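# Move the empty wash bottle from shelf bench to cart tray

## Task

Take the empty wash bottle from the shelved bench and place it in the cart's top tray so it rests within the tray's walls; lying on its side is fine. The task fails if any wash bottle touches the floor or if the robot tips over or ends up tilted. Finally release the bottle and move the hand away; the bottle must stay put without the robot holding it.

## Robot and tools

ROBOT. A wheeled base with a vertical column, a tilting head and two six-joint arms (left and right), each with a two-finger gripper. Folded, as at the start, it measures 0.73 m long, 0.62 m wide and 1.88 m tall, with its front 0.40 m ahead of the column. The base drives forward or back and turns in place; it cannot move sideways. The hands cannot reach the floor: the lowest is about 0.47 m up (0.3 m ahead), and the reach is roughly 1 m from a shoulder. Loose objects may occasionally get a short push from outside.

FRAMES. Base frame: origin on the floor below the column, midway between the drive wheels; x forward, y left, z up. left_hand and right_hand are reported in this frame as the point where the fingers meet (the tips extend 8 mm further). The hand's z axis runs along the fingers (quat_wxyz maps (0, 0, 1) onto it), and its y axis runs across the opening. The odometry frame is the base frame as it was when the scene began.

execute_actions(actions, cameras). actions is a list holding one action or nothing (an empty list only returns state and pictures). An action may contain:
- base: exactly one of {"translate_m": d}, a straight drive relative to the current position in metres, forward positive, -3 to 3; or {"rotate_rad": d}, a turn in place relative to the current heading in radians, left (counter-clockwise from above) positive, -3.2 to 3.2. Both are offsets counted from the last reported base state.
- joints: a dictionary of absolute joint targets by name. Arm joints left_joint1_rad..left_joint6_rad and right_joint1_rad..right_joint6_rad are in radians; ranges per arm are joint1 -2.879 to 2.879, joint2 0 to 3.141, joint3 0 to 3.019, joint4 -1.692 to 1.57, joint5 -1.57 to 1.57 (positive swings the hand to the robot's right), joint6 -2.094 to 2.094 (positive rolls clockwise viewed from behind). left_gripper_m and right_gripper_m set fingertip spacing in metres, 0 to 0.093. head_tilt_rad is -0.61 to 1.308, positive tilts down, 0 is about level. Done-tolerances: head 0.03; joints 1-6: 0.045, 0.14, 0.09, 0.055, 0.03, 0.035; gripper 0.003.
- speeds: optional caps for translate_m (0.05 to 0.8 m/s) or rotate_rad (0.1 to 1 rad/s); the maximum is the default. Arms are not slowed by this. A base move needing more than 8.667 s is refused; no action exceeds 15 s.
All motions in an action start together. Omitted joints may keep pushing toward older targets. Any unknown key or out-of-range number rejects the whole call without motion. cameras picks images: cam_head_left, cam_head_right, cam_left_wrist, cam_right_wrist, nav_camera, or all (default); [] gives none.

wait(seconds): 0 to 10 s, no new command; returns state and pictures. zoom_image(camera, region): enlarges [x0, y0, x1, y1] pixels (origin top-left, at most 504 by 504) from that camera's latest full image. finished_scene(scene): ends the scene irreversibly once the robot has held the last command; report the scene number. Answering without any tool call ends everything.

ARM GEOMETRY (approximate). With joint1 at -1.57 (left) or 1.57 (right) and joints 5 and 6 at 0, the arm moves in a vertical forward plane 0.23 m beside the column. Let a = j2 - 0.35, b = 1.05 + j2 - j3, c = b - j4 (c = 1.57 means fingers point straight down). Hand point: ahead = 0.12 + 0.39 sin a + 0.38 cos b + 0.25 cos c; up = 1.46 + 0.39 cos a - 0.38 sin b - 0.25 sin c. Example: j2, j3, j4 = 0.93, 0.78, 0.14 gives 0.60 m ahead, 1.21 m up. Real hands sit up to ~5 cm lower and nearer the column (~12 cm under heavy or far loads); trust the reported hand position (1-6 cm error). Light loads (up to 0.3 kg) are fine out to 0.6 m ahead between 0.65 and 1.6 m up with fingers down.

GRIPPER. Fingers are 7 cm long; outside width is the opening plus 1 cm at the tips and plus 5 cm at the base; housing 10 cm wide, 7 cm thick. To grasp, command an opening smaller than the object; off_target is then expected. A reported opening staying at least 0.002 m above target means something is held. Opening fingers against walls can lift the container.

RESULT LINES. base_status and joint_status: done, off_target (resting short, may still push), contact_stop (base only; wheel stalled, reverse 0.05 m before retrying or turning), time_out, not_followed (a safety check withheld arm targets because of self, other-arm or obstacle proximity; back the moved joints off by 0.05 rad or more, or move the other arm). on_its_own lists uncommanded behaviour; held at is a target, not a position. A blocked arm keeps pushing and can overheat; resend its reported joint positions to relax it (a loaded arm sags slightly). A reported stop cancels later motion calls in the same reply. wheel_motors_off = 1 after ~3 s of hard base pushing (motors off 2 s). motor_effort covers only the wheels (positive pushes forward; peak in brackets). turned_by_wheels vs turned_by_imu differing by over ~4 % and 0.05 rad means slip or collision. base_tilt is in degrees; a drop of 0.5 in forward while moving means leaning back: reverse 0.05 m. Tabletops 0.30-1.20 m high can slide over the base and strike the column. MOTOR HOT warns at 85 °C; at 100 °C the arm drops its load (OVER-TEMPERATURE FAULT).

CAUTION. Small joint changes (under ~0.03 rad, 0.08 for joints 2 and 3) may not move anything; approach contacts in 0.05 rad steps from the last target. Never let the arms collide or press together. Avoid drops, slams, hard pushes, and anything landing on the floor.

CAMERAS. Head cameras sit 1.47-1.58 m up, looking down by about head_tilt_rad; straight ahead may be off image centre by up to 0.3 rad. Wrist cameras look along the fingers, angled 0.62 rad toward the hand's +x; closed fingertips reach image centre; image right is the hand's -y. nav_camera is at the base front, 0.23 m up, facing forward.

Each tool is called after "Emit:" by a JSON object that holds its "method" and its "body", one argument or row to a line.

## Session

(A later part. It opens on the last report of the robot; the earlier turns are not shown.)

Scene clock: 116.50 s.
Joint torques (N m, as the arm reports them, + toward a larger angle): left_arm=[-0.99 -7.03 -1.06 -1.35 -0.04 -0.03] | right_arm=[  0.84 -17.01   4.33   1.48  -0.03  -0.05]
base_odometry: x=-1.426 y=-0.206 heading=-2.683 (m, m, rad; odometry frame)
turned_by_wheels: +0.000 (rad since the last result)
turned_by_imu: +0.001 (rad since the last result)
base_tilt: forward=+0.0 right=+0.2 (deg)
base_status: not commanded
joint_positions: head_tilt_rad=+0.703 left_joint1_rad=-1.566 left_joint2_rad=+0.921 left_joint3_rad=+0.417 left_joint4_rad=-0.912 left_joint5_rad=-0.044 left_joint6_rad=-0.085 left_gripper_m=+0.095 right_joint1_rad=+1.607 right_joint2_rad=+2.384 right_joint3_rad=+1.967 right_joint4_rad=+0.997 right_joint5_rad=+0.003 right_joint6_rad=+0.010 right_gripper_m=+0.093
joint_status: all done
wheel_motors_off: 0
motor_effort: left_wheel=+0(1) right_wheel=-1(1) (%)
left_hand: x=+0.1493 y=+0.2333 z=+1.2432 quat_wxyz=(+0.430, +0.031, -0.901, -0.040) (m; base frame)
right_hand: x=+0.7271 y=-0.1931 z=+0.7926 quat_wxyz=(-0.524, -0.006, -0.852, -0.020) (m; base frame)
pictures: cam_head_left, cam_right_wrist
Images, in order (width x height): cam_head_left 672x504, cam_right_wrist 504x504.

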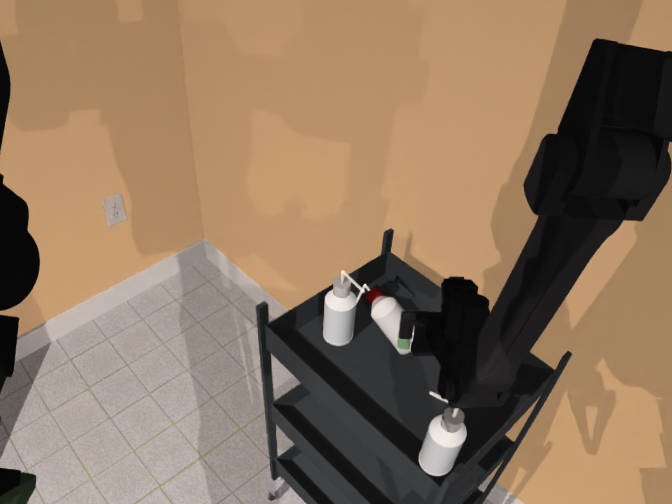

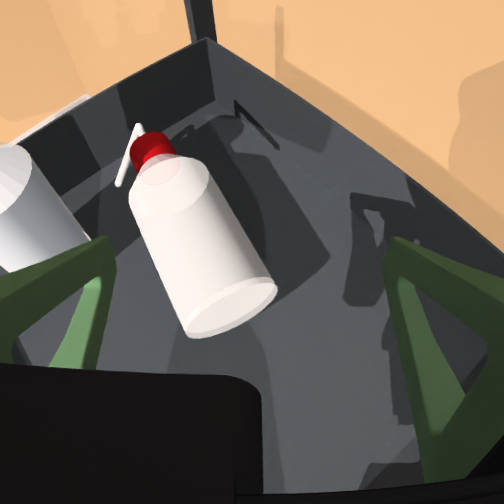

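It tipped over but is lying inside the tray, which the task allows. Now I'll retract the arm and back away.

Emit:
{"method": "execute_actions", "body": {
  "actions": [
    {"joints":{"right_joint2_rad":1.69,"right_joint3_rad":1.27}}
  ],
  "cameras": []
}}

Emit:
{"method": "execute_actions", "body": {
  "actions": [
    {"base":{"translate_m":-0.5},"joints":{"right_joint1_rad":1.57,"right_joint2_rad":0.92,"right_joint3_rad":0.4,"right_joint4_rad":-0.97}}
  ],
  "cameras": ["cam_head_left"]
}}

Scene clock: 124.63 s.
Joint torques (N m, as the arm reports them, + toward a larger angle): left_arm=[-0.51 -7.1  -1.1  -1.29 -0.03 -0.07] | right_arm=[  0.7  -17.14   3.27   1.56  -0.02  -0.02]
base_odometry: x=-1.426 y=-0.206 heading=-2.683 (m, m, rad; odometry frame)
turned_by_wheels: +0.000 (rad since the last result)
turned_by_imu: +0.001 (rad since the last result)
base_tilt: forward=-0.1 right=+0.3 (deg)
base_status: not commanded
joint_positions: head_tilt_rad=+0.703 left_joint1_rad=-1.566 left_joint2_rad=+0.921 left_joint3_rad=+0.417 left_joint4_rad=-0.912 left_joint5_rad=-0.044 left_joint6_rad=-0.085 left_gripper_m=+0.095 right_joint1_rad=+1.607 right_joint2_rad=+1.686 right_joint3_rad=+1.269 right_joint4_rad=+0.997 right_joint5_rad=+0.003 right_joint6_rad=+0.010 right_gripper_m=+0.093
joint_status: all done
wheel_motors_off: 0
motor_effort: left_wheel=+0(0) right_wheel=-1(1) (%)
left_hand: x=+0.1493 y=+0.2333 z=+1.2432 quat_wxyz=(+0.430, +0.031, -0.901, -0.040) (m; base frame)
right_hand: x=+0.7583 y=-0.2008 z=+1.0538 quat_wxyz=(-0.524, -0.006, -0.852, -0.020) (m; base frame)
pictures: none
No camera images: the call's "cameras" was empty. Leave "cameras" out to get every camera's image.

Scene clock: 127.03 s.
Joint torques (N m, as the arm reports them, + toward a larger angle): left_arm=[-0.67 -7.29 -0.93 -1.4  -0.02 -0.08] | right_arm=[-0.84 -6.45 -0.85 -2.13 -0.03 -0.02]
base_odometry: x=-0.977 y=+0.015 heading=-2.683 (m, m, rad; odometry frame)
turned_by_wheels: +0.001 (rad since the last result)
turned_by_imu: +0.001 (rad since the last result)
base_tilt: forward=+0.0 right=+0.2 (deg)
base_status: done
joint_positions: head_tilt_rad=+0.704 left_joint1_rad=-1.566 left_joint2_rad=+0.921 left_joint3_rad=+0.414 left_joint4_rad=-0.912 left_joint5_rad=-0.044 left_joint6_rad=-0.085 left_gripper_m=+0.095 right_joint1_rad=+1.575 right_joint2_rad=+0.930 right_joint3_rad=+0.396 right_joint4_rad=-0.952 right_joint5_rad=+0.003 right_joint6_rad=+0.010 right_gripper_m=+0.093
joint_status: all done
wheel_motors_off: 0
motor_effort: left_wheel=+0(39) right_wheel=+0(39) (%)
left_hand: x=+0.1477 y=+0.2333 z=+1.2438 quat_wxyz=(+0.431, +0.031, -0.901, -0.040) (m; base frame)
right_hand: x=+0.1305 y=-0.2250 z=+1.2548 quat_wxyz=(+0.463, -0.002, -0.886, +0.002) (m; base frame)
pictures: cam_head_left
Images, in order (width x height): cam_head_left 672x504.

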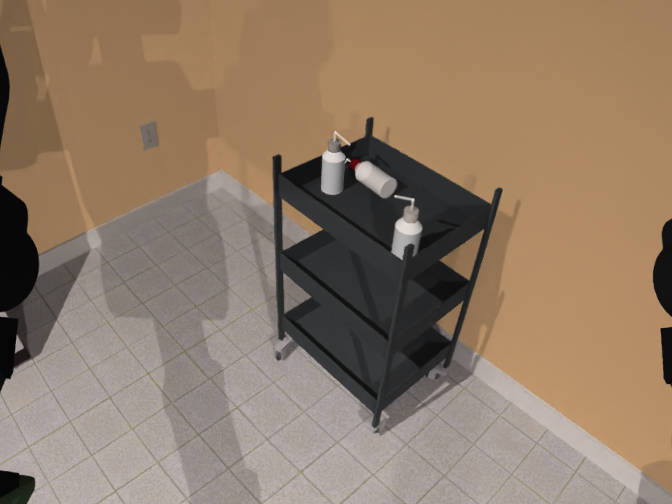

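Emit:
{"method": "finished_scene", "body": {
  "scene": 2
}}

The scene is finished: the task was done.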